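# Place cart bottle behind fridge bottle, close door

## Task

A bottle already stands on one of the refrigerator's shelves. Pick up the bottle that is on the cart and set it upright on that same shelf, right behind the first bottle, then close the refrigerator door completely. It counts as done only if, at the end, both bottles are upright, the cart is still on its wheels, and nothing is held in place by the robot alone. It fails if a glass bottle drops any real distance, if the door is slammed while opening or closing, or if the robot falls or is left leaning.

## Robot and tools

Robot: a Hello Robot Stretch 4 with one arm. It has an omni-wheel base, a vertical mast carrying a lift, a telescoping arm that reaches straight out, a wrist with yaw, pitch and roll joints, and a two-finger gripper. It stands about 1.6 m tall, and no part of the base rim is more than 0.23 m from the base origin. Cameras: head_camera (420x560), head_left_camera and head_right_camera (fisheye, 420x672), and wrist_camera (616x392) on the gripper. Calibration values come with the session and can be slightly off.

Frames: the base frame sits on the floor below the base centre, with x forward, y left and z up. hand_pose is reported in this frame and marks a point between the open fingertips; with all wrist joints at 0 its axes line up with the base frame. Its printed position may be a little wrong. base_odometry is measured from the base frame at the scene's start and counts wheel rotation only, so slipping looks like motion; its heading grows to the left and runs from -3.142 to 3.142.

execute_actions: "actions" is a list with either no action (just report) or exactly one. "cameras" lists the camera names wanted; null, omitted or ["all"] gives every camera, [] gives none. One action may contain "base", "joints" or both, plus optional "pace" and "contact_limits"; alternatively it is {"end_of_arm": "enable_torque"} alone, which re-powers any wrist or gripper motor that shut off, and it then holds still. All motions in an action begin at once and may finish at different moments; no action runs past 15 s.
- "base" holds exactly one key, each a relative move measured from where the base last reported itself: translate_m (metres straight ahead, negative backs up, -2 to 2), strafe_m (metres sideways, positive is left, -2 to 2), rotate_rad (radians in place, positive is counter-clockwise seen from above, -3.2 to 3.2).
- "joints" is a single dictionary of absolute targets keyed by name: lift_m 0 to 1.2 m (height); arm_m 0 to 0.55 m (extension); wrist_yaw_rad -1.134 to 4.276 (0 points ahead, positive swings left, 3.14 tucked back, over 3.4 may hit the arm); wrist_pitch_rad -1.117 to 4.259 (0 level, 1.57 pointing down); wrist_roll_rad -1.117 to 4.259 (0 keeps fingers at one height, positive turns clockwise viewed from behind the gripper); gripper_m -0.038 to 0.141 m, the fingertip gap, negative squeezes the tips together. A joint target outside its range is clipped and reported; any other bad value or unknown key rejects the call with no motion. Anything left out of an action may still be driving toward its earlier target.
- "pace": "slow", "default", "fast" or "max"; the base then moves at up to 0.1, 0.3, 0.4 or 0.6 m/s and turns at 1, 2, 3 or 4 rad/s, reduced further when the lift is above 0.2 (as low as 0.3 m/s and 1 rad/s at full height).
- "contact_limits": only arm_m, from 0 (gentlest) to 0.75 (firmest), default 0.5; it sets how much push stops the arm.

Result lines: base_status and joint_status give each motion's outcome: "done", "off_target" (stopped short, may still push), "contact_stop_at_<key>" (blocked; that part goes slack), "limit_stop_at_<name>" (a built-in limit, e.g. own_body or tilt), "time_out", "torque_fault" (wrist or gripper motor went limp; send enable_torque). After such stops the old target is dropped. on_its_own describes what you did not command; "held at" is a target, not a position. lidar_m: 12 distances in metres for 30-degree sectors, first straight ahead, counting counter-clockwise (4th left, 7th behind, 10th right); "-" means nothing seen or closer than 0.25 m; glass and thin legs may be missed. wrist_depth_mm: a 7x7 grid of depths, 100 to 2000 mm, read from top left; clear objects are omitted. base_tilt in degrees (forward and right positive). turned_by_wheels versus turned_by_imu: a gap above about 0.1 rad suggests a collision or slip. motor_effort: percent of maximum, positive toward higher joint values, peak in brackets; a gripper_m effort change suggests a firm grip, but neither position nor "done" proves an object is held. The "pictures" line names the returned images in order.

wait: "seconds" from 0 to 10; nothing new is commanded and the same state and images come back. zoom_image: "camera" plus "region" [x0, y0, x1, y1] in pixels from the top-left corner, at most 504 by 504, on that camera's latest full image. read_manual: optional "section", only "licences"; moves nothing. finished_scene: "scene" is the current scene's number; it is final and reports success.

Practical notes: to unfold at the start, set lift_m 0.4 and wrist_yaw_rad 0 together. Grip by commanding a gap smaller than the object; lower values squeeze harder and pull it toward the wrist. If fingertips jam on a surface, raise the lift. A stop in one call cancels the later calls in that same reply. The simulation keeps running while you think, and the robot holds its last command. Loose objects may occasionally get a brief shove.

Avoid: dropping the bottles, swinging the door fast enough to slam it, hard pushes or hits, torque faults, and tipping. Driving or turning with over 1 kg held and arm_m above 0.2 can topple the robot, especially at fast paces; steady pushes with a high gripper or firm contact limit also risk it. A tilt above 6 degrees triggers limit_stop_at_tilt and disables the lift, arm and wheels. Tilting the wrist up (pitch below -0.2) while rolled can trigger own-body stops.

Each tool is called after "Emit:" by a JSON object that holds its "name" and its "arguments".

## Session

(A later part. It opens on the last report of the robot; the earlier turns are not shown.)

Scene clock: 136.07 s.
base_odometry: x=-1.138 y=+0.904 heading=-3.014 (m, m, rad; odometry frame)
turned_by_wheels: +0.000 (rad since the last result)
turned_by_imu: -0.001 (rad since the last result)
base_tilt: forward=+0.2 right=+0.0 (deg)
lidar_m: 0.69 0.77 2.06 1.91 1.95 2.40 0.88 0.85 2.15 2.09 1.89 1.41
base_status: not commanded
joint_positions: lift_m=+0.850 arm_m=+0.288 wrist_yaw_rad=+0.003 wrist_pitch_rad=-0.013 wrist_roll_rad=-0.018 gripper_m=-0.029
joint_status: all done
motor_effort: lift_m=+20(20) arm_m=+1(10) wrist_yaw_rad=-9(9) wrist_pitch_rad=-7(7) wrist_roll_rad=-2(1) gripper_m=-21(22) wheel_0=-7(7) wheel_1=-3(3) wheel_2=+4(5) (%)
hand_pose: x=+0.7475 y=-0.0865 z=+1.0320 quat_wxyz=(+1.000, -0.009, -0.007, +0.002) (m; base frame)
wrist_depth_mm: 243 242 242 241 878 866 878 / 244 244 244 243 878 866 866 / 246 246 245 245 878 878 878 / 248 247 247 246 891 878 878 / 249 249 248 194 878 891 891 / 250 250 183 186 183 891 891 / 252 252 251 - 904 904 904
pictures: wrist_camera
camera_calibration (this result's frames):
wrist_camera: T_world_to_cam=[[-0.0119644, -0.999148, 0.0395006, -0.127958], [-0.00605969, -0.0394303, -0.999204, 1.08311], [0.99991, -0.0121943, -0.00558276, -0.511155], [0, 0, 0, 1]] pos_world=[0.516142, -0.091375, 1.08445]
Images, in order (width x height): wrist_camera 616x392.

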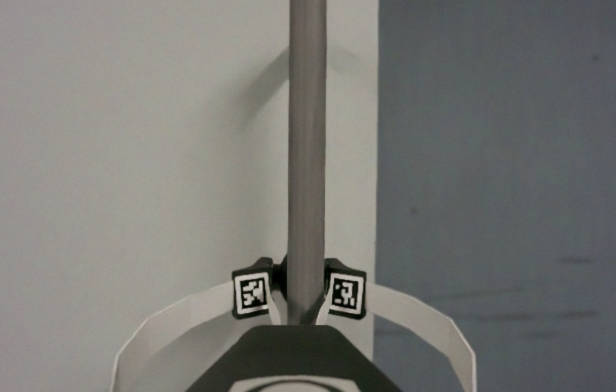

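Caged. Pull straight first, then arc.

Emit:
{"name": "execute_actions", "arguments": {"actions": [{"joints":{"arm_m":0.23},"pace":"slow","contact_limits":{"arm_m":0.7}}], "cameras": []}}

Emit:
{"name": "execute_actions", "arguments": {"actions": [{"joints":{"arm_m":0.158,"wrist_yaw_rad":-0.2},"base":{"strafe_m":0.09},"pace":"slow"}], "cameras": ["wrist_camera"]}}

Emit:
{"name": "execute_actions", "arguments": {"actions": [{"joints":{"arm_m":0.075,"wrist_yaw_rad":-0.37},"base":{"strafe_m":0.105},"pace":"slow"}], "cameras": ["wrist_camera","head_camera"]}}

Scene clock: 146.60 s.
base_odometry: x=-1.137 y=+0.903 heading=-3.014 (m, m, rad; odometry frame)
turned_by_wheels: +0.000 (rad since the last result)
turned_by_imu: -0.012 (rad since the last result)
base_tilt: forward=+0.2 right=+0.0 (deg)
lidar_m: 0.64 0.77 2.04 1.98 1.90 2.42 0.89 0.85 2.20 2.10 1.92 1.43
base_status: not commanded
joint_positions: lift_m=+0.850 arm_m=+0.232 wrist_yaw_rad=-0.002 wrist_pitch_rad=-0.013 wrist_roll_rad=-0.018 gripper_m=-0.030
joint_status: all done
motor_effort: lift_m=+20(22) arm_m=-9(25) wrist_yaw_rad=+6(100) wrist_pitch_rad=-5(34) wrist_roll_rad=+1(1) gripper_m=-14(27) wheel_0=-1(14) wheel_1=-2(12) wheel_2=-1(34) (%)
contact_limits: arm_m 0.7
hand_pose: x=+0.6908 y=-0.0879 z=+1.0321 quat_wxyz=(+1.000, -0.009, -0.007, -0.001) (m; base frame)
wrist_depth_mm: 256 248 240 231 931 931 946 / 257 249 242 233 931 931 946 / 258 251 244 234 946 946 946 / 260 253 244 236 960 946 960 / 262 254 247 203 946 960 960 / 264 255 185 177 183 976 976 / 266 255 252 - 976 976 976
pictures: none
No camera images: the call's "cameras" was empty. Leave "cameras" out to get every camera's image.

Scene clock: 148.63 s.
base_odometry: x=-1.126 y=+0.814 heading=-3.014 (m, m, rad; odometry frame)
turned_by_wheels: -0.001 (rad since the last result)
turned_by_imu: +0.000 (rad since the last result)
base_tilt: forward=+0.2 right=+0.0 (deg)
lidar_m: 0.55 0.73 2.05 1.93 1.82 2.42 1.03 0.89 2.27 2.20 1.89 0.58
base_status: done
joint_positions: lift_m=+0.850 arm_m=+0.160 wrist_yaw_rad=-0.203 wrist_pitch_rad=-0.013 wrist_roll_rad=-0.018 gripper_m=-0.030
joint_status: all done
motor_effort: lift_m=+21(21) arm_m=-8(12) wrist_yaw_rad=+10(59) wrist_pitch_rad=-5(7) wrist_roll_rad=-2(3) gripper_m=-15(16) wheel_0=-4(9) wheel_1=-1(8) wheel_2=-2(11) (%)
hand_pose: x=+0.5953 y=-0.1438 z=+1.0321 quat_wxyz=(+0.995, -0.010, -0.006, -0.101) (m; base frame)
wrist_depth_mm: 252 245 238 230 1098 1160 1229 / 253 247 240 232 1118 1182 1229 / 254 249 242 233 1138 1182 1255 / 256 249 243 235 1118 1205 1281 / 258 252 245 200 1138 1205 1281 / 259 253 186 177 182 1205 1308 / 262 253 250 - 1160 1229 1308
pictures: wrist_camera
camera_calibration (this result's frames):
wrist_camera: T_world_to_cam=[[-0.216644, -0.97546, 0.0392944, -0.0616528], [-0.0136278, -0.0372247, -0.999214, 1.08486], [0.976156, -0.217009, -0.00522884, -0.375355], [0, 0, 0, 1]] pos_world=[0.367833, -0.101212, 1.08447]
Images, in order (width x height): wrist_camera 616x392.

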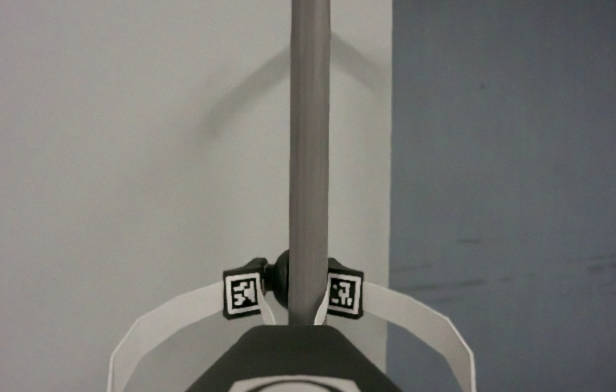

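Scene clock: 150.83 s.
base_odometry: x=-1.112 y=+0.710 heading=-3.014 (m, m, rad; odometry frame)
turned_by_wheels: +0.000 (rad since the last result)
turned_by_imu: +0.000 (rad since the last result)
base_tilt: forward=+0.3 right=+0.0 (deg)
lidar_m: 0.53 0.76 2.07 1.80 1.74 2.40 1.15 0.92 2.38 2.32 1.92 0.46
base_status: done
joint_positions: lift_m=+0.850 arm_m=+0.076 wrist_yaw_rad=-0.370 wrist_pitch_rad=-0.014 wrist_roll_rad=-0.018 gripper_m=-0.030
joint_status: all done
motor_effort: lift_m=+21(21) arm_m=-8(12) wrist_yaw_rad=+3(45) wrist_pitch_rad=-5(6) wrist_roll_rad=+0(1) gripper_m=-13(18) wheel_0=+1(6) wheel_1=+0(7) wheel_2=-2(9) (%)
hand_pose: x=+0.4845 y=-0.1859 z=+1.0321 quat_wxyz=(+0.983, -0.010, -0.005, -0.184) (m; base frame)
wrist_depth_mm: 268 256 245 231 1366 1499 1708 / 270 257 246 179 1366 1537 1661 / 271 258 248 181 1366 1537 1756 / 272 260 250 234 1366 1576 1756 / 274 263 250 194 1397 1576 1808 / 277 264 183 181 182 1576 1756 / 279 262 257 - 1397 1618 1808
pictures: head_camera, wrist_camera
camera_calibration (this result's frames):
wrist_camera: T_world_to_cam=[[-0.376017, -0.925779, 0.0392931, -0.0402593], [-0.0194504, -0.03451, -0.999215, 1.08517], [0.926409, -0.376486, -0.00503043, -0.282088], [0, 0, 0, 1]] pos_world=[0.267297, -0.106024, 1.08448]
Images, in order (width x height): head_camera 420x560, wrist_camera 616x392.

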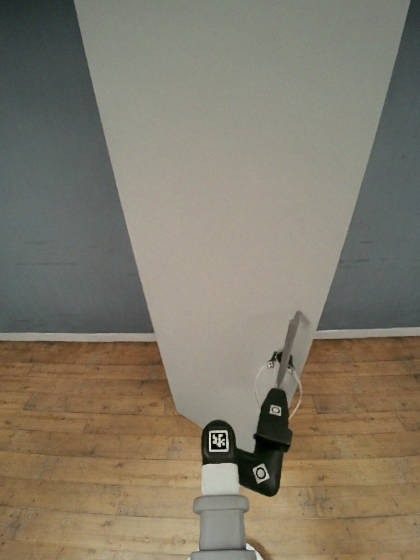

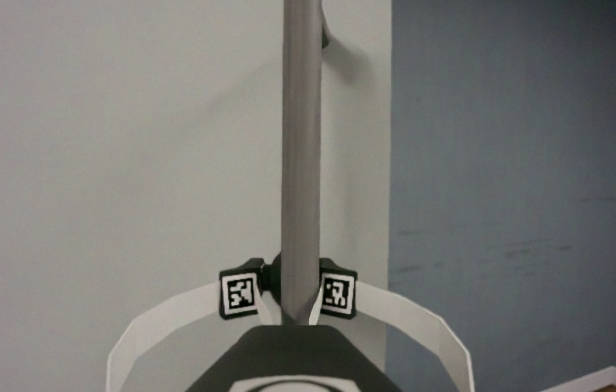

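Emit:
{"name": "execute_actions", "arguments": {"actions": [{"joints":{"arm_m":0.02,"wrist_yaw_rad":-0.55},"base":{"strafe_m":0.13},"pace":"slow"}], "cameras": ["wrist_camera"]}}

Emit:
{"name": "execute_actions", "arguments": {"actions": [{"joints":{"arm_m":0.0,"wrist_yaw_rad":-0.75},"base":{"strafe_m":0.14},"pace":"slow"}], "cameras": ["wrist_camera","head_camera","head_right_camera"]}}

Scene clock: 164.97 s.
base_odometry: x=-1.096 y=+0.581 heading=-3.015 (m, m, rad; odometry frame)
turned_by_wheels: +0.000 (rad since the last result)
turned_by_imu: +0.000 (rad since the last result)
base_tilt: forward=+0.2 right=+0.0 (deg)
lidar_m: 0.50 1.48 2.07 1.72 1.59 2.25 1.27 1.01 2.51 2.45 1.95 0.35
base_status: done
joint_positions: lift_m=+0.850 arm_m=+0.021 wrist_yaw_rad=-0.550 wrist_pitch_rad=-0.013 wrist_roll_rad=-0.018 gripper_m=-0.030
joint_status: all done
motor_effort: lift_m=+21(21) arm_m=-8(14) wrist_yaw_rad=+2(78) wrist_pitch_rad=-6(7) wrist_roll_rad=+0(0) gripper_m=-15(16) wheel_0=+0(8) wheel_1=-1(8) wheel_2=-1(15) (%)
hand_pose: x=+0.3925 y=-0.2254 z=+1.0321 quat_wxyz=(+0.962, -0.010, -0.004, -0.272) (m; base frame)
wrist_depth_mm: 281 263 247 216 1661 - - / 282 265 248 229 1661 - - / 283 266 249 229 1708 - - / 286 266 251 232 1708 - - / 287 271 252 194 1756 - - / 290 271 184 178 182 - - / 293 268 260 - 1756 - -
pictures: wrist_camera
camera_calibration (this result's frames):
wrist_camera: T_world_to_cam=[[-0.535472, -0.843644, 0.0391748, -0.030107], [-0.0254623, -0.0302377, -0.999218, 1.08527], [0.844169, -0.536051, -0.00528963, -0.215143], [0, 0, 0, 1]] pos_world=[0.193129, -0.107911, 1.08446]
Images, in order (width x height): wrist_camera 616x392.

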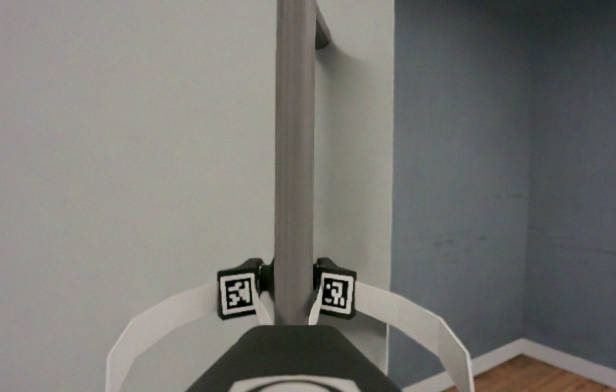

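Scene clock: 167.50 s.
torque_fault: wrist_yaw_rad switched itself off since the last result.
base_odometry: x=-1.078 y=+0.442 heading=-3.015 (m, m, rad; odometry frame)
turned_by_wheels: +0.000 (rad since the last result)
turned_by_imu: +0.000 (rad since the last result)
base_tilt: forward=+0.2 right=+0.0 (deg)
lidar_m: 0.55 1.47 2.05 1.69 1.45 2.00 2.32 1.09 1.35 2.57 0.36 0.32
base_status: done
joint_positions: lift_m=+0.850 arm_m=+0.001 wrist_yaw_rad=-0.708 wrist_pitch_rad=-0.014 wrist_roll_rad=-0.018 gripper_m=-0.030
joint_status: wrist_yaw_rad torque_fault (moved -0.158 of -0.200); the others done
on_its_own: wrist_yaw_rad is off since a torque_fault, until you send "end_of_arm": "enable_torque" (your -0.750 is given up)
motor_effort: lift_m=+20(21) arm_m=-8(19) wrist_yaw_rad=+0(99) wrist_pitch_rad=-5(8) wrist_roll_rad=-2(1) gripper_m=-15(17) wheel_0=+0(7) wheel_1=+0(5) wheel_2=-2(19) (%)
hand_pose: x=+0.3347 y=-0.2540 z=+1.0321 quat_wxyz=(+0.938, -0.011, -0.003, -0.347) (m; base frame)
wrist_depth_mm: 298 271 249 214 218 - - / 300 273 250 224 219 - - / 301 274 251 225 220 - - / 304 277 253 226 224 - - / 307 278 255 176 224 - - / 309 281 186 174 184 - - / 312 274 264 - 1983 - -
pictures: head_camera, head_right_camera, wrist_camera
camera_calibration (this result's frames):
wrist_camera: T_world_to_cam=[[-0.661388, -0.749017, 0.0392475, -0.0191775], [-0.0298152, -0.0260306, -0.999216, 1.08551], [0.749451, -0.66204, -0.00511578, -0.182124], [0, 0, 0, 1]] pos_world=[0.156174, -0.106681, 1.08448]
Images, in order (width x height): head_camera 420x560, head_right_camera 420x672, wrist_camera 616x392.

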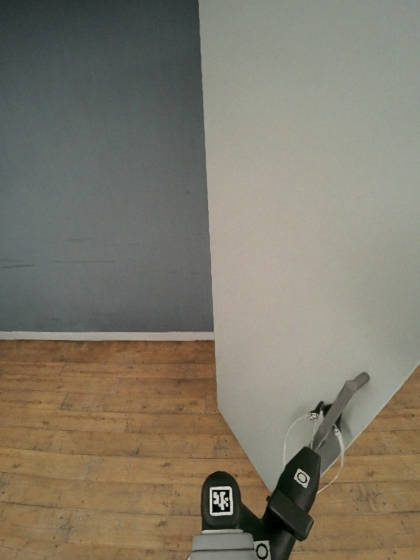

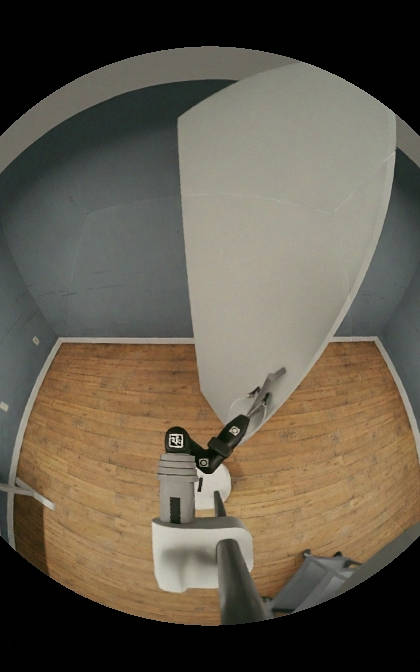

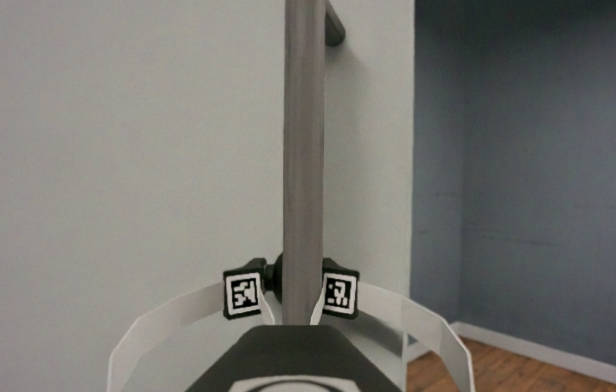

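Emit:
{"name": "execute_actions", "arguments": {"actions": [{"end_of_arm":"enable_torque"}], "cameras": []}}

Emit:
{"name": "execute_actions", "arguments": {"actions": [{"joints":{"gripper_m":0.05},"pace":"slow"}], "cameras": ["wrist_camera"]}}

Emit:
{"name": "execute_actions", "arguments": {"actions": [{"base":{"translate_m":-0.06},"pace":"slow"}], "cameras": ["wrist_camera"]}}

Emit:
{"name": "execute_actions", "arguments": {"actions": [{"base":{"strafe_m":0.06},"pace":"slow"}], "cameras": ["wrist_camera","head_right_camera"]}}

Scene clock: 177.07 s.
base_odometry: x=-1.078 y=+0.442 heading=-3.015 (m, m, rad; odometry frame)
turned_by_wheels: +0.000 (rad since the last result)
turned_by_imu: -0.001 (rad since the last result)
base_tilt: forward=+0.2 right=+0.0 (deg)
lidar_m: 0.55 1.48 2.04 1.71 1.45 2.01 2.31 1.07 1.35 2.59 0.40 0.34
base_status: not commanded
joint_positions: lift_m=+0.850 arm_m=+0.001 wrist_yaw_rad=-0.708 wrist_pitch_rad=-0.014 wrist_roll_rad=-0.018 gripper_m=-0.030
joint_status: not commanded
end_of_arm: enable_torque: each motor that was off is on again
on_its_own: wrist_yaw_rad is held at -0.708, not at your -0.750, since a torque_fault
motor_effort: lift_m=+21(21) arm_m=-8(8) wrist_yaw_rad=+1(1) wrist_pitch_rad=-5(5) wrist_roll_rad=-2(1) gripper_m=-14(15) wheel_0=+0(0) wheel_1=+0(0) wheel_2=-2(2) (%)
hand_pose: x=+0.3347 y=-0.2540 z=+1.0321 quat_wxyz=(+0.938, -0.011, -0.003, -0.347) (m; base frame)
wrist_depth_mm: 300 272 248 214 218 - - / 300 273 251 224 219 - - / 301 274 252 225 220 - - / 304 277 253 227 224 - - / 306 279 255 176 225 - - / 309 279 186 175 184 - - / 312 276 264 - 1983 - -
pictures: none
No camera images: the call's "cameras" was empty. Leave "cameras" out to get every camera's image.

Scene clock: 179.83 s.
base_odometry: x=-1.078 y=+0.442 heading=-3.015 (m, m, rad; odometry frame)
turned_by_wheels: +0.000 (rad since the last result)
turned_by_imu: -0.001 (rad since the last result)
base_tilt: forward=+0.1 right=+0.0 (deg)
lidar_m: 0.57 1.45 2.07 1.71 1.45 2.07 2.32 1.09 1.36 2.58 0.43 0.35
base_status: not commanded
joint_positions: lift_m=+0.850 arm_m=+0.001 wrist_yaw_rad=-0.707 wrist_pitch_rad=-0.014 wrist_roll_rad=-0.018 gripper_m=+0.050
joint_status: all done
on_its_own: wrist_yaw_rad is held at -0.708, not at your -0.750, since a torque_fault
motor_effort: lift_m=+21(21) arm_m=-8(8) wrist_yaw_rad=+0(7) wrist_pitch_rad=-5(5) wrist_roll_rad=-2(1) gripper_m=-3(12) wheel_0=+0(0) wheel_1=+0(0) wheel_2=-2(2) (%)
hand_pose: x=+0.3347 y=-0.2539 z=+1.0321 quat_wxyz=(+0.938, -0.011, -0.003, -0.346) (m; base frame)
wrist_depth_mm: 319 297 276 258 247 - - / 320 298 278 260 249 - - / 322 300 279 260 250 - - / 325 301 281 262 251 - - / 327 303 278 264 249 - - / 330 306 195 205 202 - - / 332 301 291 - 1983 - -
pictures: wrist_camera
camera_calibration (this result's frames):
wrist_camera: T_world_to_cam=[[-0.660982, -0.749374, 0.0392473, -0.0192882], [-0.0297929, -0.0260536, -0.999216, 1.0855], [0.74981, -0.661634, -0.00510501, -0.18215], [0, 0, 0, 1]] pos_world=[0.156169, -0.10669, 1.08448]
Images, in order (width x height): wrist_camera 616x392.

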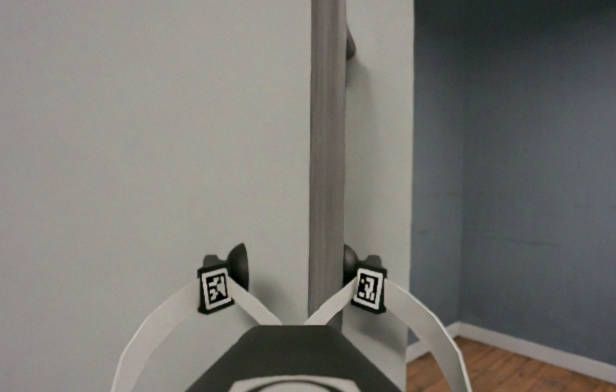

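Scene clock: 181.67 s.
base_odometry: x=-1.018 y=+0.450 heading=-3.015 (m, m, rad; odometry frame)
turned_by_wheels: +0.000 (rad since the last result)
turned_by_imu: +0.000 (rad since the last result)
base_tilt: forward=+0.2 right=+0.0 (deg)
lidar_m: 0.61 1.53 2.17 1.52 1.41 2.04 2.25 1.05 1.09 2.60 2.03 0.41
base_status: done
joint_positions: lift_m=+0.850 arm_m=+0.001 wrist_yaw_rad=-0.708 wrist_pitch_rad=-0.014 wrist_roll_rad=-0.018 gripper_m=+0.050
joint_status: not commanded
on_its_own: wrist_yaw_rad is held at -0.708, not at your -0.750, since a torque_fault
motor_effort: lift_m=+21(21) arm_m=-8(8) wrist_yaw_rad=-1(0) wrist_pitch_rad=-6(5) wrist_roll_rad=-2(0) gripper_m=-4(3) wheel_0=-1(4) wheel_1=-3(3) wheel_2=+1(5) (%)
hand_pose: x=+0.3347 y=-0.2539 z=+1.0321 quat_wxyz=(+0.938, -0.011, -0.003, -0.346) (m; base frame)
wrist_depth_mm: 362 334 310 289 - - - / 362 336 310 291 - - - / 364 338 314 294 - - - / 366 340 317 296 - - - / 368 342 314 296 - - - / 373 343 195 294 202 - - / 377 340 329 - - - -
pictures: wrist_camera
camera_calibration (this result's frames):
wrist_camera: T_world_to_cam=[[-0.661018, -0.749343, 0.0392472, -0.0192821], [-0.0297941, -0.0260522, -0.999216, 1.0855], [0.749778, -0.661669, -0.00510506, -0.182145], [0, 0, 0, 1]] pos_world=[0.156164, -0.106689, 1.08448]
Images, in order (width x height): wrist_camera 616x392.

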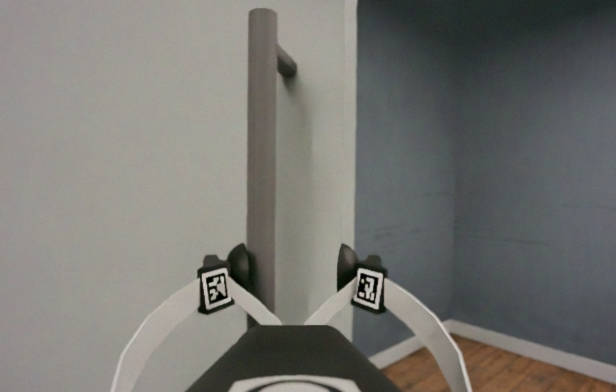

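Scene clock: 183.40 s.
base_odometry: x=-1.011 y=+0.390 heading=-3.015 (m, m, rad; odometry frame)
turned_by_wheels: +0.000 (rad since the last result)
turned_by_imu: +0.000 (rad since the last result)
base_tilt: forward=+0.3 right=+0.1 (deg)
lidar_m: 0.68 1.53 2.17 1.56 1.35 1.92 2.25 1.10 1.12 2.63 0.51 0.42
base_status: done
joint_positions: lift_m=+0.850 arm_m=+0.001 wrist_yaw_rad=-0.708 wrist_pitch_rad=-0.014 wrist_roll_rad=-0.018 gripper_m=+0.050
joint_status: not commanded
on_its_own: wrist_yaw_rad is held at -0.708, not at your -0.750, since a torque_fault
motor_effort: lift_m=+20(21) arm_m=-8(9) wrist_yaw_rad=-1(0) wrist_pitch_rad=-5(5) wrist_roll_rad=+1(0) gripper_m=-2(2) wheel_0=-1(5) wheel_1=+0(6) wheel_2=+0(0) (%)
hand_pose: x=+0.3347 y=-0.2539 z=+1.0321 quat_wxyz=(+0.938, -0.011, -0.003, -0.346) (m; base frame)
wrist_depth_mm: 424 394 366 345 - - - / 427 397 368 345 - - - / 430 399 373 347 - - - / 433 399 373 351 - - - / 436 404 370 351 - - - / 439 407 195 286 202 - - / 442 402 389 - - - -
pictures: head_right_camera, wrist_camera
camera_calibration (this result's frames):
wrist_camera: T_world_to_cam=[[-0.66102, -0.749342, 0.0392474, -0.0192819], [-0.0297943, -0.0260522, -0.999216, 1.0855], [0.749777, -0.661671, -0.00510505, -0.182145], [0, 0, 0, 1]] pos_world=[0.156164, -0.106689, 1.08448]
Images, in order (width x height): head_right_camera 420x672, wrist_camera 616x392.

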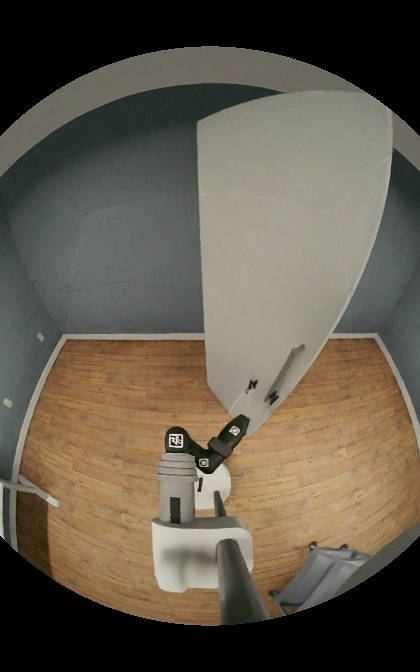

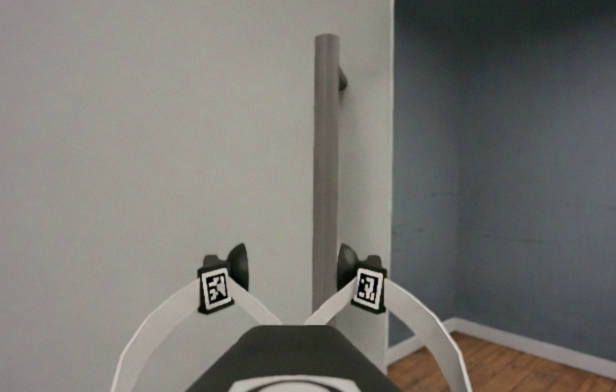

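Emit:
{"name": "execute_actions", "arguments": {"actions": [{"joints":{"wrist_yaw_rad":3.1}}], "cameras": []}}

Emit:
{"name": "execute_actions", "arguments": {"actions": [{"joints":{"lift_m":0.3},"base":{"strafe_m":-0.4},"pace":"slow"}], "cameras": ["head_left_camera","head_right_camera"]}}

Scene clock: 195.33 s.
base_odometry: x=-1.011 y=+0.390 heading=-3.015 (m, m, rad; odometry frame)
turned_by_wheels: +0.000 (rad since the last result)
turned_by_imu: -0.001 (rad since the last result)
base_tilt: forward=+0.2 right=-0.1 (deg)
lidar_m: 0.67 1.53 2.13 1.54 1.36 1.89 2.25 1.10 1.10 2.64 0.49 0.45
base_status: not commanded
joint_positions: lift_m=+0.850 arm_m=+0.001 wrist_yaw_rad=+3.099 wrist_pitch_rad=-0.014 wrist_roll_rad=-0.018 gripper_m=+0.050
joint_status: all done
motor_effort: lift_m=+21(20) arm_m=-8(8) wrist_yaw_rad=+2(1) wrist_pitch_rad=-5(5) wrist_roll_rad=-1(0) gripper_m=-2(1) wheel_0=-1(1) wheel_1=+0(0) wheel_2=+0(0) (%)
hand_pose: x=-0.1122 y=+0.0995 z=+1.0321 quat_wxyz=(+0.021, +0.007, -0.009, +1.000) (m; base frame)
wrist_depth_mm: - 141 - - - - - / - 131 - - - - - / 107 142 248 - - - - / 140 168 - - - - - / 1366 - - - - - - / 1576 - 195 - 202 - - / 1229 1366 - - - - -
pictures: none
No camera images: the call's "cameras" was empty. Leave "cameras" out to get every camera's image.

Scene clock: 200.47 s.
base_odometry: x=-1.061 y=+0.787 heading=-3.015 (m, m, rad; odometry frame)
turned_by_wheels: +0.000 (rad since the last result)
turned_by_imu: -0.004 (rad since the last result)
base_tilt: forward=+0.2 right=+0.0 (deg)
lidar_m: 0.34 0.36 2.12 1.75 1.77 2.32 1.01 0.87 2.31 2.25 2.00 0.92
base_status: done
joint_positions: lift_m=+0.300 arm_m=+0.001 wrist_yaw_rad=+3.100 wrist_pitch_rad=-0.014 wrist_roll_rad=-0.018 gripper_m=+0.050
joint_status: all done
motor_effort: lift_m=+18(17) arm_m=-8(8) wrist_yaw_rad=+2(2) wrist_pitch_rad=-5(5) wrist_roll_rad=+1(1) gripper_m=-3(3) wheel_0=+1(6) wheel_1=-2(6) wheel_2=+0(0) (%)
hand_pose: x=-0.1122 y=+0.0995 z=+0.4823 quat_wxyz=(+0.021, +0.007, -0.009, +1.000) (m; base frame)
wrist_depth_mm: - 140 - - - - - / - 131 - - - - - / 107 142 248 - - - - / 139 168 - - - - - / - - - - - - - / 946 1025 195 1499 202 1618 1618 / 991 1060 1160 - 1098 1098 1118
pictures: head_left_camera, head_right_camera
Images, in order (width x height): head_left_camera 420x672, head_right_camera 420x672.

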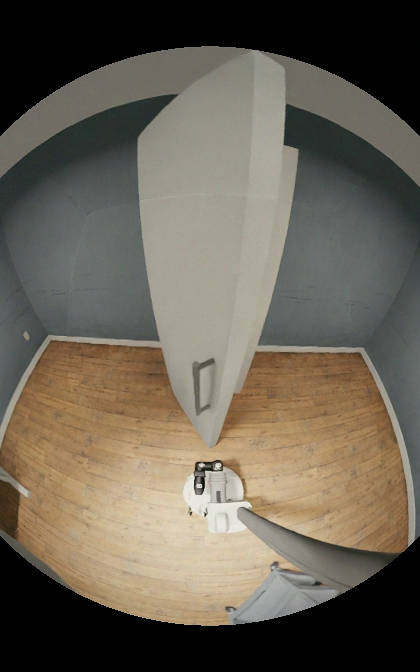

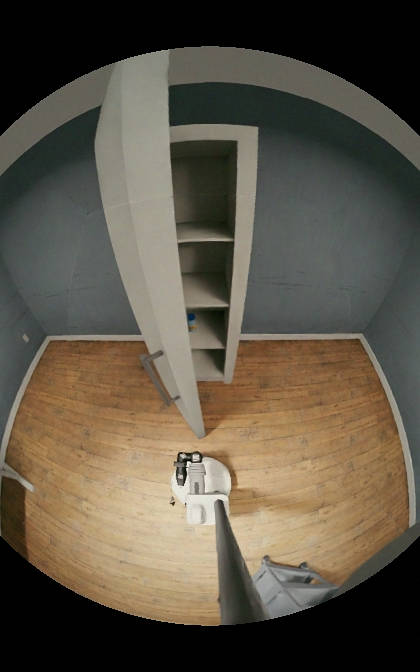

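Emit:
{"name": "execute_actions", "arguments": {"actions": [{"base":{"strafe_m":-0.3}}], "cameras": []}}

Emit:
{"name": "execute_actions", "arguments": {"actions": [{"base":{"translate_m":0.5}}], "cameras": []}}

Emit:
{"name": "execute_actions", "arguments": {"actions": [{"base":{"strafe_m":0.42},"pace":"slow"}], "cameras": ["head_camera","head_left_camera"]}}

Scene clock: 207.03 s.
base_odometry: x=-1.099 y=+1.085 heading=-3.015 (m, m, rad; odometry frame)
turned_by_wheels: +0.000 (rad since the last result)
turned_by_imu: -0.003 (rad since the last result)
base_tilt: forward=+0.2 right=+0.0 (deg)
lidar_m: 0.86 0.45 0.52 2.03 2.07 2.34 0.74 0.85 1.97 1.94 1.98 1.50
base_status: done
joint_positions: lift_m=+0.300 arm_m=+0.001 wrist_yaw_rad=+3.100 wrist_pitch_rad=-0.014 wrist_roll_rad=-0.018 gripper_m=+0.050
joint_status: not commanded
motor_effort: lift_m=+19(19) arm_m=-8(8) wrist_yaw_rad=+2(2) wrist_pitch_rad=-5(5) wrist_roll_rad=-1(1) gripper_m=-4(2) wheel_0=+0(4) wheel_1=+1(8) wheel_2=+0(0) (%)
hand_pose: x=-0.1122 y=+0.0994 z=+0.4823 quat_wxyz=(+0.021, +0.007, -0.009, +1.000) (m; base frame)
wrist_depth_mm: - 140 - - - - - / - 131 946 - - - - / 107 142 248 - - - - / 140 169 1008 - - - - / - - 904 - - - - / 1464 1042 195 1255 202 1618 1618 / 1060 1025 931 - 1098 1098 1118
pictures: none
No camera images: the call's "cameras" was empty. Leave "cameras" out to get every camera's image.

Scene clock: 210.17 s.
base_odometry: x=-1.595 y=+1.022 heading=-3.015 (m, m, rad; odometry frame)
turned_by_wheels: +0.000 (rad since the last result)
turned_by_imu: -0.002 (rad since the last result)
base_tilt: forward=+0.2 right=+0.0 (deg)
lidar_m: 0.35 0.41 0.42 0.27 0.25 2.87 1.25 1.49 2.01 1.93 1.32 0.97
base_status: done
joint_positions: lift_m=+0.300 arm_m=+0.001 wrist_yaw_rad=+3.100 wrist_pitch_rad=-0.014 wrist_roll_rad=-0.018 gripper_m=+0.050
joint_status: not commanded
motor_effort: lift_m=+19(19) arm_m=-8(8) wrist_yaw_rad=+2(2) wrist_pitch_rad=-5(5) wrist_roll_rad=-2(1) gripper_m=-2(2) wheel_0=-1(4) wheel_1=+1(4) wheel_2=+2(9) (%)
hand_pose: x=-0.1122 y=+0.0994 z=+0.4823 quat_wxyz=(+0.021, +0.007, -0.009, +1.000) (m; base frame)
wrist_depth_mm: - 140 - - - - 242 / - 131 1499 - - - 243 / 107 142 247 - - - 241 / 140 169 1499 - - - 242 / - - 1618 - - - 242 / 1537 1576 195 1499 202 1618 245 / 1078 1042 1138 - 1118 1098 244
pictures: none
No camera images: the call's "cameras" was empty. Leave "cameras" out to get every camera's image.

Scene clock: 215.40 s.
base_odometry: x=-1.541 y=+0.630 heading=-2.992 (m, m, rad; odometry frame)
turned_by_wheels: +0.023 (rad since the last result)
turned_by_imu: +0.003 (rad since the last result)
base_tilt: forward=+0.2 right=-0.1 (deg)
lidar_m: 0.39 0.28 0.25 - 0.25 0.31 1.49 1.35 2.41 2.34 1.32 0.42
base_status: strafe_m contact_stop (by the wheels' count: +0.396 of +0.420)
joint_positions: lift_m=+0.300 arm_m=+0.001 wrist_yaw_rad=+3.100 wrist_pitch_rad=-0.014 wrist_roll_rad=-0.018 gripper_m=+0.050
joint_status: not commanded
on_its_own: the wheels are slack since a contact_stop
motor_effort: lift_m=+19(19) arm_m=-8(8) wrist_yaw_rad=+1(2) wrist_pitch_rad=-5(5) wrist_roll_rad=+1(1) gripper_m=-2(3) wheel_0=+0(33) wheel_1=+0(33) wheel_2=+0(2) (%)
hand_pose: x=-0.1122 y=+0.0994 z=+0.4822 quat_wxyz=(+0.021, +0.007, -0.009, +1.000) (m; base frame)
wrist_depth_mm: - 140 - - - 218 - / - 131 - - - 220 167 / 107 142 248 - - 220 168 / 140 169 - - - 220 163 / - 1756 - - - 219 167 / 1537 1430 195 1499 202 218 167 / 1098 1042 1160 - 355 190 -
pictures: head_camera, head_left_camera
Images, in order (width x height): head_camera 420x560, head_left_camera 420x672.

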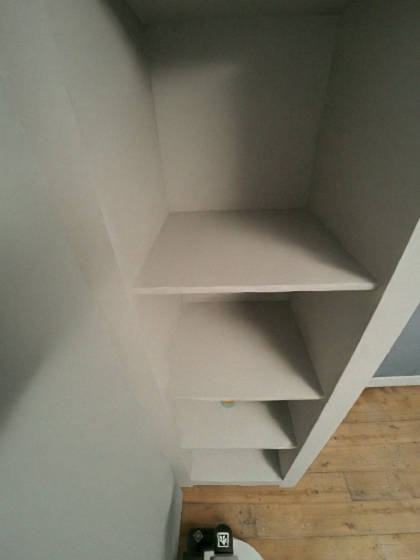

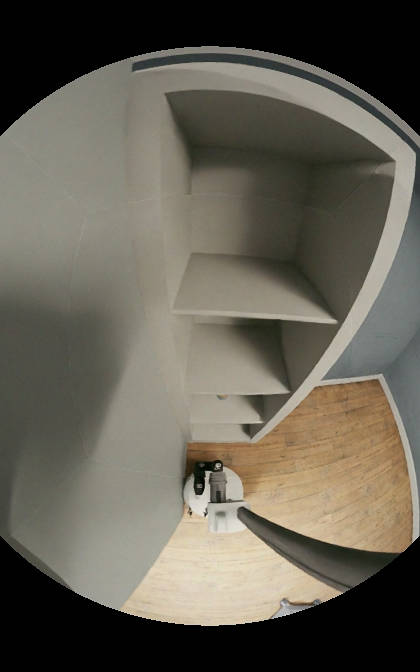

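Emit:
{"name": "execute_actions", "arguments": {"actions": [{"base":{"translate_m":-0.62}}], "cameras": []}}

Emit:
{"name": "execute_actions", "arguments": {"actions": [{"base":{"rotate_rad":-2.3},"joints":{"lift_m":0.8}}], "cameras": ["head_camera","head_left_camera"]}}

Scene clock: 225.80 s.
base_odometry: x=-0.928 y=+0.722 heading=-2.992 (m, m, rad; odometry frame)
turned_by_wheels: +0.000 (rad since the last result)
turned_by_imu: +0.000 (rad since the last result)
base_tilt: forward=+0.2 right=+0.0 (deg)
lidar_m: 0.79 0.42 2.32 1.62 1.73 2.19 1.01 0.77 2.40 2.33 2.16 1.06
base_status: done
joint_positions: lift_m=+0.300 arm_m=+0.001 wrist_yaw_rad=+3.100 wrist_pitch_rad=-0.014 wrist_roll_rad=-0.018 gripper_m=+0.050
joint_status: not commanded
motor_effort: lift_m=+19(19) arm_m=-8(8) wrist_yaw_rad=+2(2) wrist_pitch_rad=-5(5) wrist_roll_rad=-3(0) gripper_m=-2(3) wheel_0=+1(3) wheel_1=+1(6) wheel_2=-2(9) (%)
hand_pose: x=-0.1122 y=+0.0994 z=+0.4822 quat_wxyz=(+0.021, +0.007, -0.009, +1.000) (m; base frame)
wrist_depth_mm: - 140 - - - - - / - 131 - - - - - / 107 142 248 - - - - / 140 168 - - - - - / - - - - - - - / 1078 1025 195 1499 202 1618 1618 / 976 1042 1182 - 1098 1098 1118
pictures: none
No camera images: the call's "cameras" was empty. Leave "cameras" out to get every camera's image.

Scene clock: 228.73 s.
base_odometry: x=-0.928 y=+0.722 heading=+0.991 (m, m, rad; odometry frame)
turned_by_wheels: -2.300 (rad since the last result)
turned_by_imu: -2.281 (rad since the last result)
base_tilt: forward=+0.3 right=+0.0 (deg)
lidar_m: 0.80 2.30 2.32 1.73 1.00 0.42 0.47 2.38 1.63 1.96 2.14 0.83
base_status: done
joint_positions: lift_m=+0.800 arm_m=+0.001 wrist_yaw_rad=+3.100 wrist_pitch_rad=-0.013 wrist_roll_rad=-0.018 gripper_m=+0.050
joint_status: all done
motor_effort: lift_m=+22(21) arm_m=-8(8) wrist_yaw_rad=+1(1) wrist_pitch_rad=-5(5) wrist_roll_rad=-1(1) gripper_m=-2(3) wheel_0=-1(5) wheel_1=+0(6) wheel_2=+2(5) (%)
hand_pose: x=-0.1122 y=+0.0994 z=+0.9819 quat_wxyz=(+0.021, +0.007, -0.009, +1.000) (m; base frame)
wrist_depth_mm: - 141 - 585 691 976 1205 / - 131 - 585 699 976 1182 / 107 142 248 591 699 991 1229 / 140 169 - 591 707 991 1255 / - - - 585 715 991 1229 / - - 195 574 202 1008 1281 / - - - - 768 1025 1025
pictures: head_camera, head_left_camera
Images, in order (width x height): head_camera 420x560, head_left_camera 420x672.

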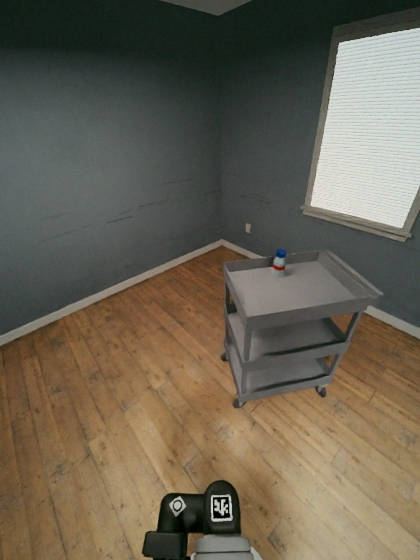

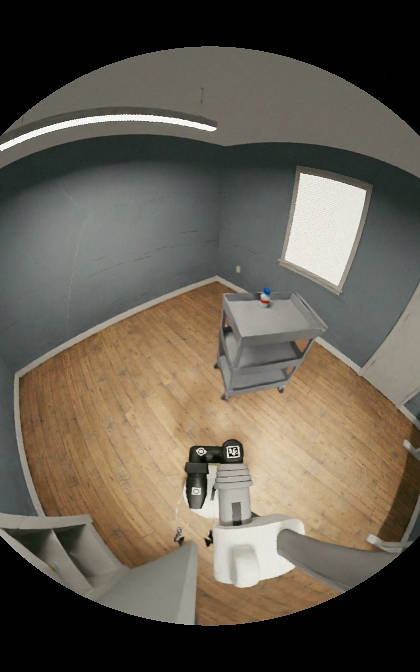

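Emit:
{"name": "execute_actions", "arguments": {"actions": [{"base":{"rotate_rad":-0.22},"joints":{"lift_m":0.86,"wrist_yaw_rad":0,"wrist_pitch_rad":0.35,"gripper_m":0.14}}], "cameras": []}}

Emit:
{"name": "execute_actions", "arguments": {"actions": [{"base":{"translate_m":0.3},"joints":{"arm_m":0.3}}], "cameras": ["wrist_camera","head_camera"]}}

Scene clock: 243.37 s.
base_odometry: x=-0.928 y=+0.722 heading=+0.771 (m, m, rad; odometry frame)
turned_by_wheels: -0.220 (rad since the last result)
turned_by_imu: -0.219 (rad since the last result)
base_tilt: forward=+0.2 right=+0.0 (deg)
lidar_m: 0.79 2.34 2.32 2.00 1.04 0.60 0.45 2.43 1.64 1.74 2.13 0.94
base_status: done
joint_positions: lift_m=+0.860 arm_m=+0.001 wrist_yaw_rad=+0.001 wrist_pitch_rad=+0.352 wrist_roll_rad=-0.018 gripper_m=+0.140
joint_status: all done
motor_effort: lift_m=+23(24) arm_m=-8(8) wrist_yaw_rad=-1(9) wrist_pitch_rad=-5(3) wrist_roll_rad=+0(1) gripper_m=+1(4) wheel_0=+0(5) wheel_1=-1(6) wheel_2=+1(5) (%)
hand_pose: x=+0.4432 y=-0.0873 z=+0.9386 quat_wxyz=(+0.985, -0.009, +0.175, +0.002) (m; base frame)
wrist_depth_mm: 1921 - - - 1921 1661 1537 / 1983 - - - - 1808 1618 / - - 1025 1008 1042 960 1661 / - - 647 683 1205 1863 1661 / - 1983 1118 1138 1138 1921 1756 / 1576 1464 809 788 891 1576 1661 / 1336 1308 1281 - 1138 1366 1366
pictures: none
No camera images: the call's "cameras" was empty. Leave "cameras" out to get every camera's image.

Scene clock: 245.83 s.
base_odometry: x=-0.713 y=+0.931 heading=+0.771 (m, m, rad; odometry frame)
turned_by_wheels: +0.000 (rad since the last result)
turned_by_imu: -0.001 (rad since the last result)
base_tilt: forward=+0.3 right=+0.0 (deg)
lidar_m: 0.49 2.15 2.14 2.29 1.84 1.12 0.74 2.63 1.81 1.93 1.91 0.61
base_status: done
joint_positions: lift_m=+0.860 arm_m=+0.298 wrist_yaw_rad=+0.000 wrist_pitch_rad=+0.352 wrist_roll_rad=-0.018 gripper_m=+0.140
joint_status: all done
motor_effort: lift_m=+23(23) arm_m=+9(10) wrist_yaw_rad=+0(1) wrist_pitch_rad=-4(5) wrist_roll_rad=-2(1) gripper_m=+1(1) wheel_0=+1(4) wheel_1=+0(5) wheel_2=+2(9) (%)
hand_pose: x=+0.7402 y=-0.0874 z=+0.9386 quat_wxyz=(+0.985, -0.009, +0.175, +0.002) (m; base frame)
wrist_depth_mm: 1576 1921 1983 1661 1397 1255 1138 / 1661 1921 - 1756 1499 1308 1182 / 1708 - - 1808 1618 1366 1229 / 1708 1983 - 445 615 609 549 / 439 455 504 462 512 521 469 / 366 366 370 387 377 392 410 / 320 327 342 - 345 336 342
pictures: head_camera, wrist_camera
camera_calibration (this result's frames):
wrist_camera: T_world_to_cam=[[-0.000112522, -0.99911, 0.0421705, -0.136555], [-0.362383, -0.0392634, -0.931202, 1.18969], [0.932029, -0.0153867, -0.362057, -0.119822], [0, 0, 0, 1]] pos_world=[0.542785, -0.0915661, 1.07022]
Images, in order (width x height): head_camera 420x560, wrist_camera 616x392.

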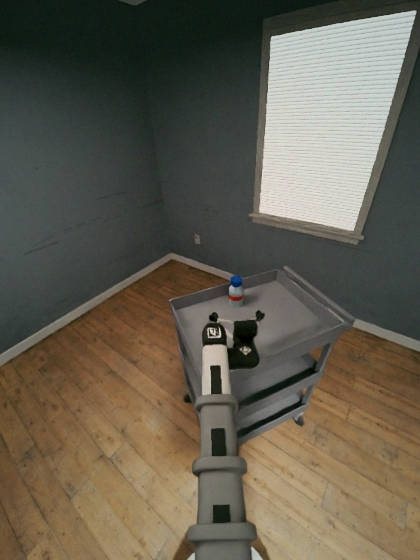

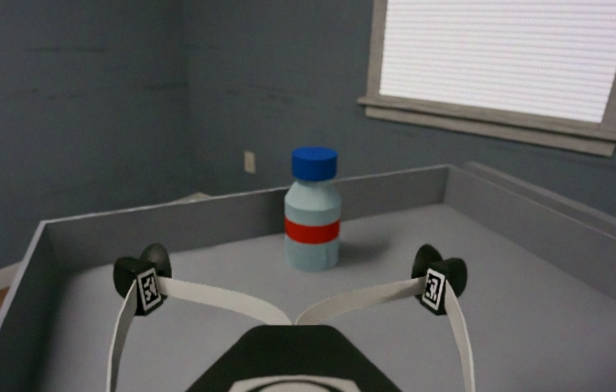

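Emit:
{"name": "execute_actions", "arguments": {"actions": [{"joints":{"arm_m":0.5,"gripper_m":0.115}}], "cameras": []}}

Emit:
{"name": "execute_actions", "arguments": {"actions": [{"joints":{"lift_m":0.797},"pace":"slow"}], "cameras": ["wrist_camera"]}}

Scene clock: 257.37 s.
base_odometry: x=-0.713 y=+0.931 heading=+0.771 (m, m, rad; odometry frame)
turned_by_wheels: +0.000 (rad since the last result)
turned_by_imu: -0.001 (rad since the last result)
base_tilt: forward=+0.2 right=+0.0 (deg)
lidar_m: 0.50 2.15 2.10 2.33 1.83 1.09 0.73 2.61 1.78 1.94 1.92 0.59
base_status: not commanded
joint_positions: lift_m=+0.860 arm_m=+0.498 wrist_yaw_rad=+0.000 wrist_pitch_rad=+0.352 wrist_roll_rad=-0.018 gripper_m=+0.115
joint_status: all done
motor_effort: lift_m=+23(22) arm_m=+9(8) wrist_yaw_rad=+1(0) wrist_pitch_rad=-5(5) wrist_roll_rad=+1(1) gripper_m=+1(3) wheel_0=+0(0) wheel_1=+0(0) wheel_2=+2(2) (%)
hand_pose: x=+0.9401 y=-0.0874 z=+0.9386 quat_wxyz=(+0.985, -0.009, +0.175, +0.002) (m; base frame)
wrist_depth_mm: 1464 1808 1756 1499 1255 1118 1008 / 1537 1863 1863 1576 1336 1160 1042 / 1576 1921 - 1661 1397 1229 1098 / 1661 1983 - 1756 1464 1281 1118 / 1708 1921 1983 253 389 452 421 / 1576 294 327 245 254 404 399 / 286 315 336 - 334 336 340
pictures: none
No camera images: the call's "cameras" was empty. Leave "cameras" out to get every camera's image.

Scene clock: 258.77 s.
base_odometry: x=-0.713 y=+0.931 heading=+0.771 (m, m, rad; odometry frame)
turned_by_wheels: +0.000 (rad since the last result)
turned_by_imu: +0.000 (rad since the last result)
base_tilt: forward=+0.3 right=+0.0 (deg)
lidar_m: 0.49 2.19 2.13 2.27 1.82 1.07 0.71 2.62 1.81 1.97 1.93 0.60
base_status: not commanded
joint_positions: lift_m=+0.797 arm_m=+0.498 wrist_yaw_rad=+0.000 wrist_pitch_rad=+0.352 wrist_roll_rad=-0.018 gripper_m=+0.115
joint_status: all done
motor_effort: lift_m=+18(19) arm_m=+9(9) wrist_yaw_rad=+0(1) wrist_pitch_rad=-5(5) wrist_roll_rad=+2(1) gripper_m=+0(2) wheel_0=+1(0) wheel_1=+0(0) wheel_2=+2(2) (%)
hand_pose: x=+0.9402 y=-0.0874 z=+0.8760 quat_wxyz=(+0.985, -0.009, +0.175, +0.002) (m; base frame)
wrist_depth_mm: 1499 1756 1756 1499 1281 1118 1008 / 1499 1863 1921 1576 1308 1160 1042 / 1618 1983 - 1576 1366 1229 1078 / 1661 1983 - 227 384 433 413 / 264 279 312 227 235 399 389 / 272 281 283 233 245 312 314 / 251 250 262 - 257 258 266
pictures: wrist_camera
camera_calibration (this result's frames):
wrist_camera: T_world_to_cam=[[-0.000169627, -0.99911, 0.0421704, -0.133853], [-0.362397, -0.0392424, -0.931197, 1.20384], [0.932024, -0.0154404, -0.362068, -0.328853], [0, 0, 0, 1]] pos_world=[0.742742, -0.0915703, 1.00759]
Images, in order (width x height): wrist_camera 616x392.

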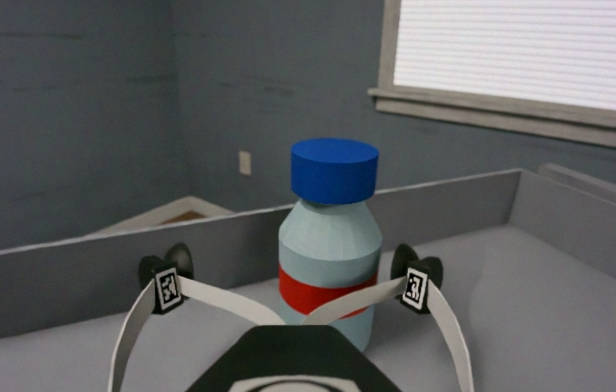

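Emit:
{"name": "execute_actions", "arguments": {"actions": [{"joints":{"arm_m":0.522,"wrist_yaw_rad":-0.08},"pace":"slow"}], "cameras": []}}

Emit:
{"name": "execute_actions", "arguments": {"actions": [{"joints":{"gripper_m":0.0}}], "cameras": []}}

Emit:
{"name": "execute_actions", "arguments": {"actions": [{"joints":{"lift_m":0.92},"pace":"slow"}], "cameras": ["wrist_camera"]}}

Scene clock: 267.23 s.
base_odometry: x=-0.713 y=+0.931 heading=+0.771 (m, m, rad; odometry frame)
turned_by_wheels: +0.000 (rad since the last result)
turned_by_imu: -0.001 (rad since the last result)
base_tilt: forward=+0.2 right=+0.0 (deg)
lidar_m: 0.50 2.18 2.13 2.31 1.82 1.10 0.72 2.62 1.80 1.96 1.95 0.58
base_status: not commanded
joint_positions: lift_m=+0.797 arm_m=+0.520 wrist_yaw_rad=-0.080 wrist_pitch_rad=+0.352 wrist_roll_rad=-0.018 gripper_m=+0.115
joint_status: all done
motor_effort: lift_m=+18(18) arm_m=+9(9) wrist_yaw_rad=+0(1) wrist_pitch_rad=-5(5) wrist_roll_rad=+0(2) gripper_m=+0(1) wheel_0=+1(0) wheel_1=+0(0) wheel_2=+2(2) (%)
hand_pose: x=+0.9543 y=-0.1087 z=+0.8760 quat_wxyz=(+0.984, -0.002, +0.175, -0.038) (m; base frame)
wrist_depth_mm: 1537 1808 1618 1366 1205 1078 991 / 1576 1921 1708 1464 1281 1118 1025 / 1618 1983 1808 1464 1366 1182 1078 / 1708 - 1983 202 399 433 397 / 1618 268 294 213 375 399 377 / 254 272 282 214 287 314 314 / 250 250 262 - 266 256 266
pictures: none
No camera images: the call's "cameras" was empty. Leave "cameras" out to get every camera's image.

Scene clock: 269.23 s.
base_odometry: x=-0.713 y=+0.931 heading=+0.771 (m, m, rad; odometry frame)
turned_by_wheels: +0.000 (rad since the last result)
turned_by_imu: -0.001 (rad since the last result)
base_tilt: forward=+0.3 right=+0.0 (deg)
lidar_m: 0.49 2.18 2.14 2.32 1.83 1.13 0.74 2.60 1.79 1.97 1.95 0.59
base_status: not commanded
joint_positions: lift_m=+0.797 arm_m=+0.520 wrist_yaw_rad=-0.080 wrist_pitch_rad=+0.356 wrist_roll_rad=-0.018 gripper_m=+0.001
joint_status: all done
motor_effort: lift_m=+19(19) arm_m=+9(9) wrist_yaw_rad=+2(4) wrist_pitch_rad=-18(18) wrist_roll_rad=-2(2) gripper_m=-25(23) wheel_0=+0(1) wheel_1=+0(1) wheel_2=+1(2) (%)
hand_pose: x=+0.9538 y=-0.1088 z=+0.8746 quat_wxyz=(+0.983, -0.002, +0.177, -0.038) (m; base frame)
wrist_depth_mm: 1537 1808 1576 1397 1229 1098 991 / 1576 1863 1708 1499 1281 1118 1025 / 1661 1983 1863 1499 1366 1229 1078 / 1708 - 1983 190 394 430 389 / 254 273 211 199 379 387 370 / 254 174 204 201 188 294 306 / 243 246 253 - 262 253 262
pictures: none
No camera images: the call's "cameras" was empty. Leave "cameras" out to get every camera's image.

Scene clock: 271.10 s.
base_odometry: x=-0.713 y=+0.931 heading=+0.771 (m, m, rad; odometry frame)
turned_by_wheels: +0.000 (rad since the last result)
turned_by_imu: +0.000 (rad since the last result)
base_tilt: forward=+0.2 right=+0.0 (deg)
lidar_m: 0.51 2.18 2.14 2.31 1.85 1.08 0.71 2.63 1.80 1.94 1.94 0.58
base_status: not commanded
joint_positions: lift_m=+0.920 arm_m=+0.520 wrist_yaw_rad=-0.080 wrist_pitch_rad=+0.357 wrist_roll_rad=-0.018 gripper_m=+0.001
joint_status: all done
motor_effort: lift_m=+25(25) arm_m=+10(9) wrist_yaw_rad=+2(2) wrist_pitch_rad=-18(19) wrist_roll_rad=+1(0) gripper_m=-23(25) wheel_0=+0(0) wheel_1=-1(0) wheel_2=+1(1) (%)
hand_pose: x=+0.9538 y=-0.1088 z=+0.9971 quat_wxyz=(+0.983, -0.002, +0.178, -0.038) (m; base frame)
wrist_depth_mm: 1537 1808 1618 1366 1205 1098 991 / 1576 1921 1708 1464 1281 1138 1025 / 1661 - 1808 1499 1366 1182 1078 / 1708 - 1983 190 1464 1255 1138 / 1756 1983 211 198 1464 504 1182 / 1618 175 204 201 189 442 415 / 1336 325 338 - 421 404 394
pictures: wrist_camera
camera_calibration (this result's frames):
wrist_camera: T_world_to_cam=[[-0.0802263, -0.995884, 0.0421718, -0.0836665], [-0.368775, -0.0096517, -0.929469, 1.32832], [0.92605, -0.0901197, -0.366483, -0.296074], [0, 0, 0, 1]] pos_world=[0.757318, -0.0971836, 1.12966]
Images, in order (width x height): wrist_camera 616x392.

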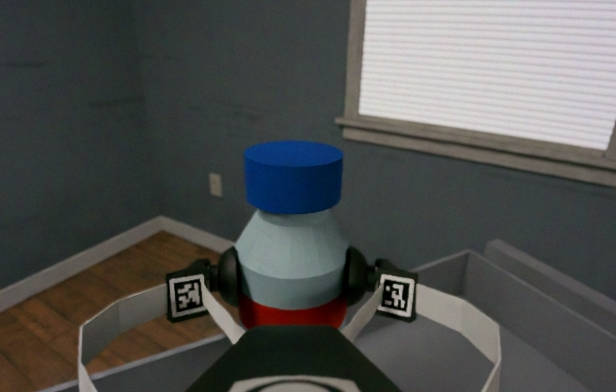

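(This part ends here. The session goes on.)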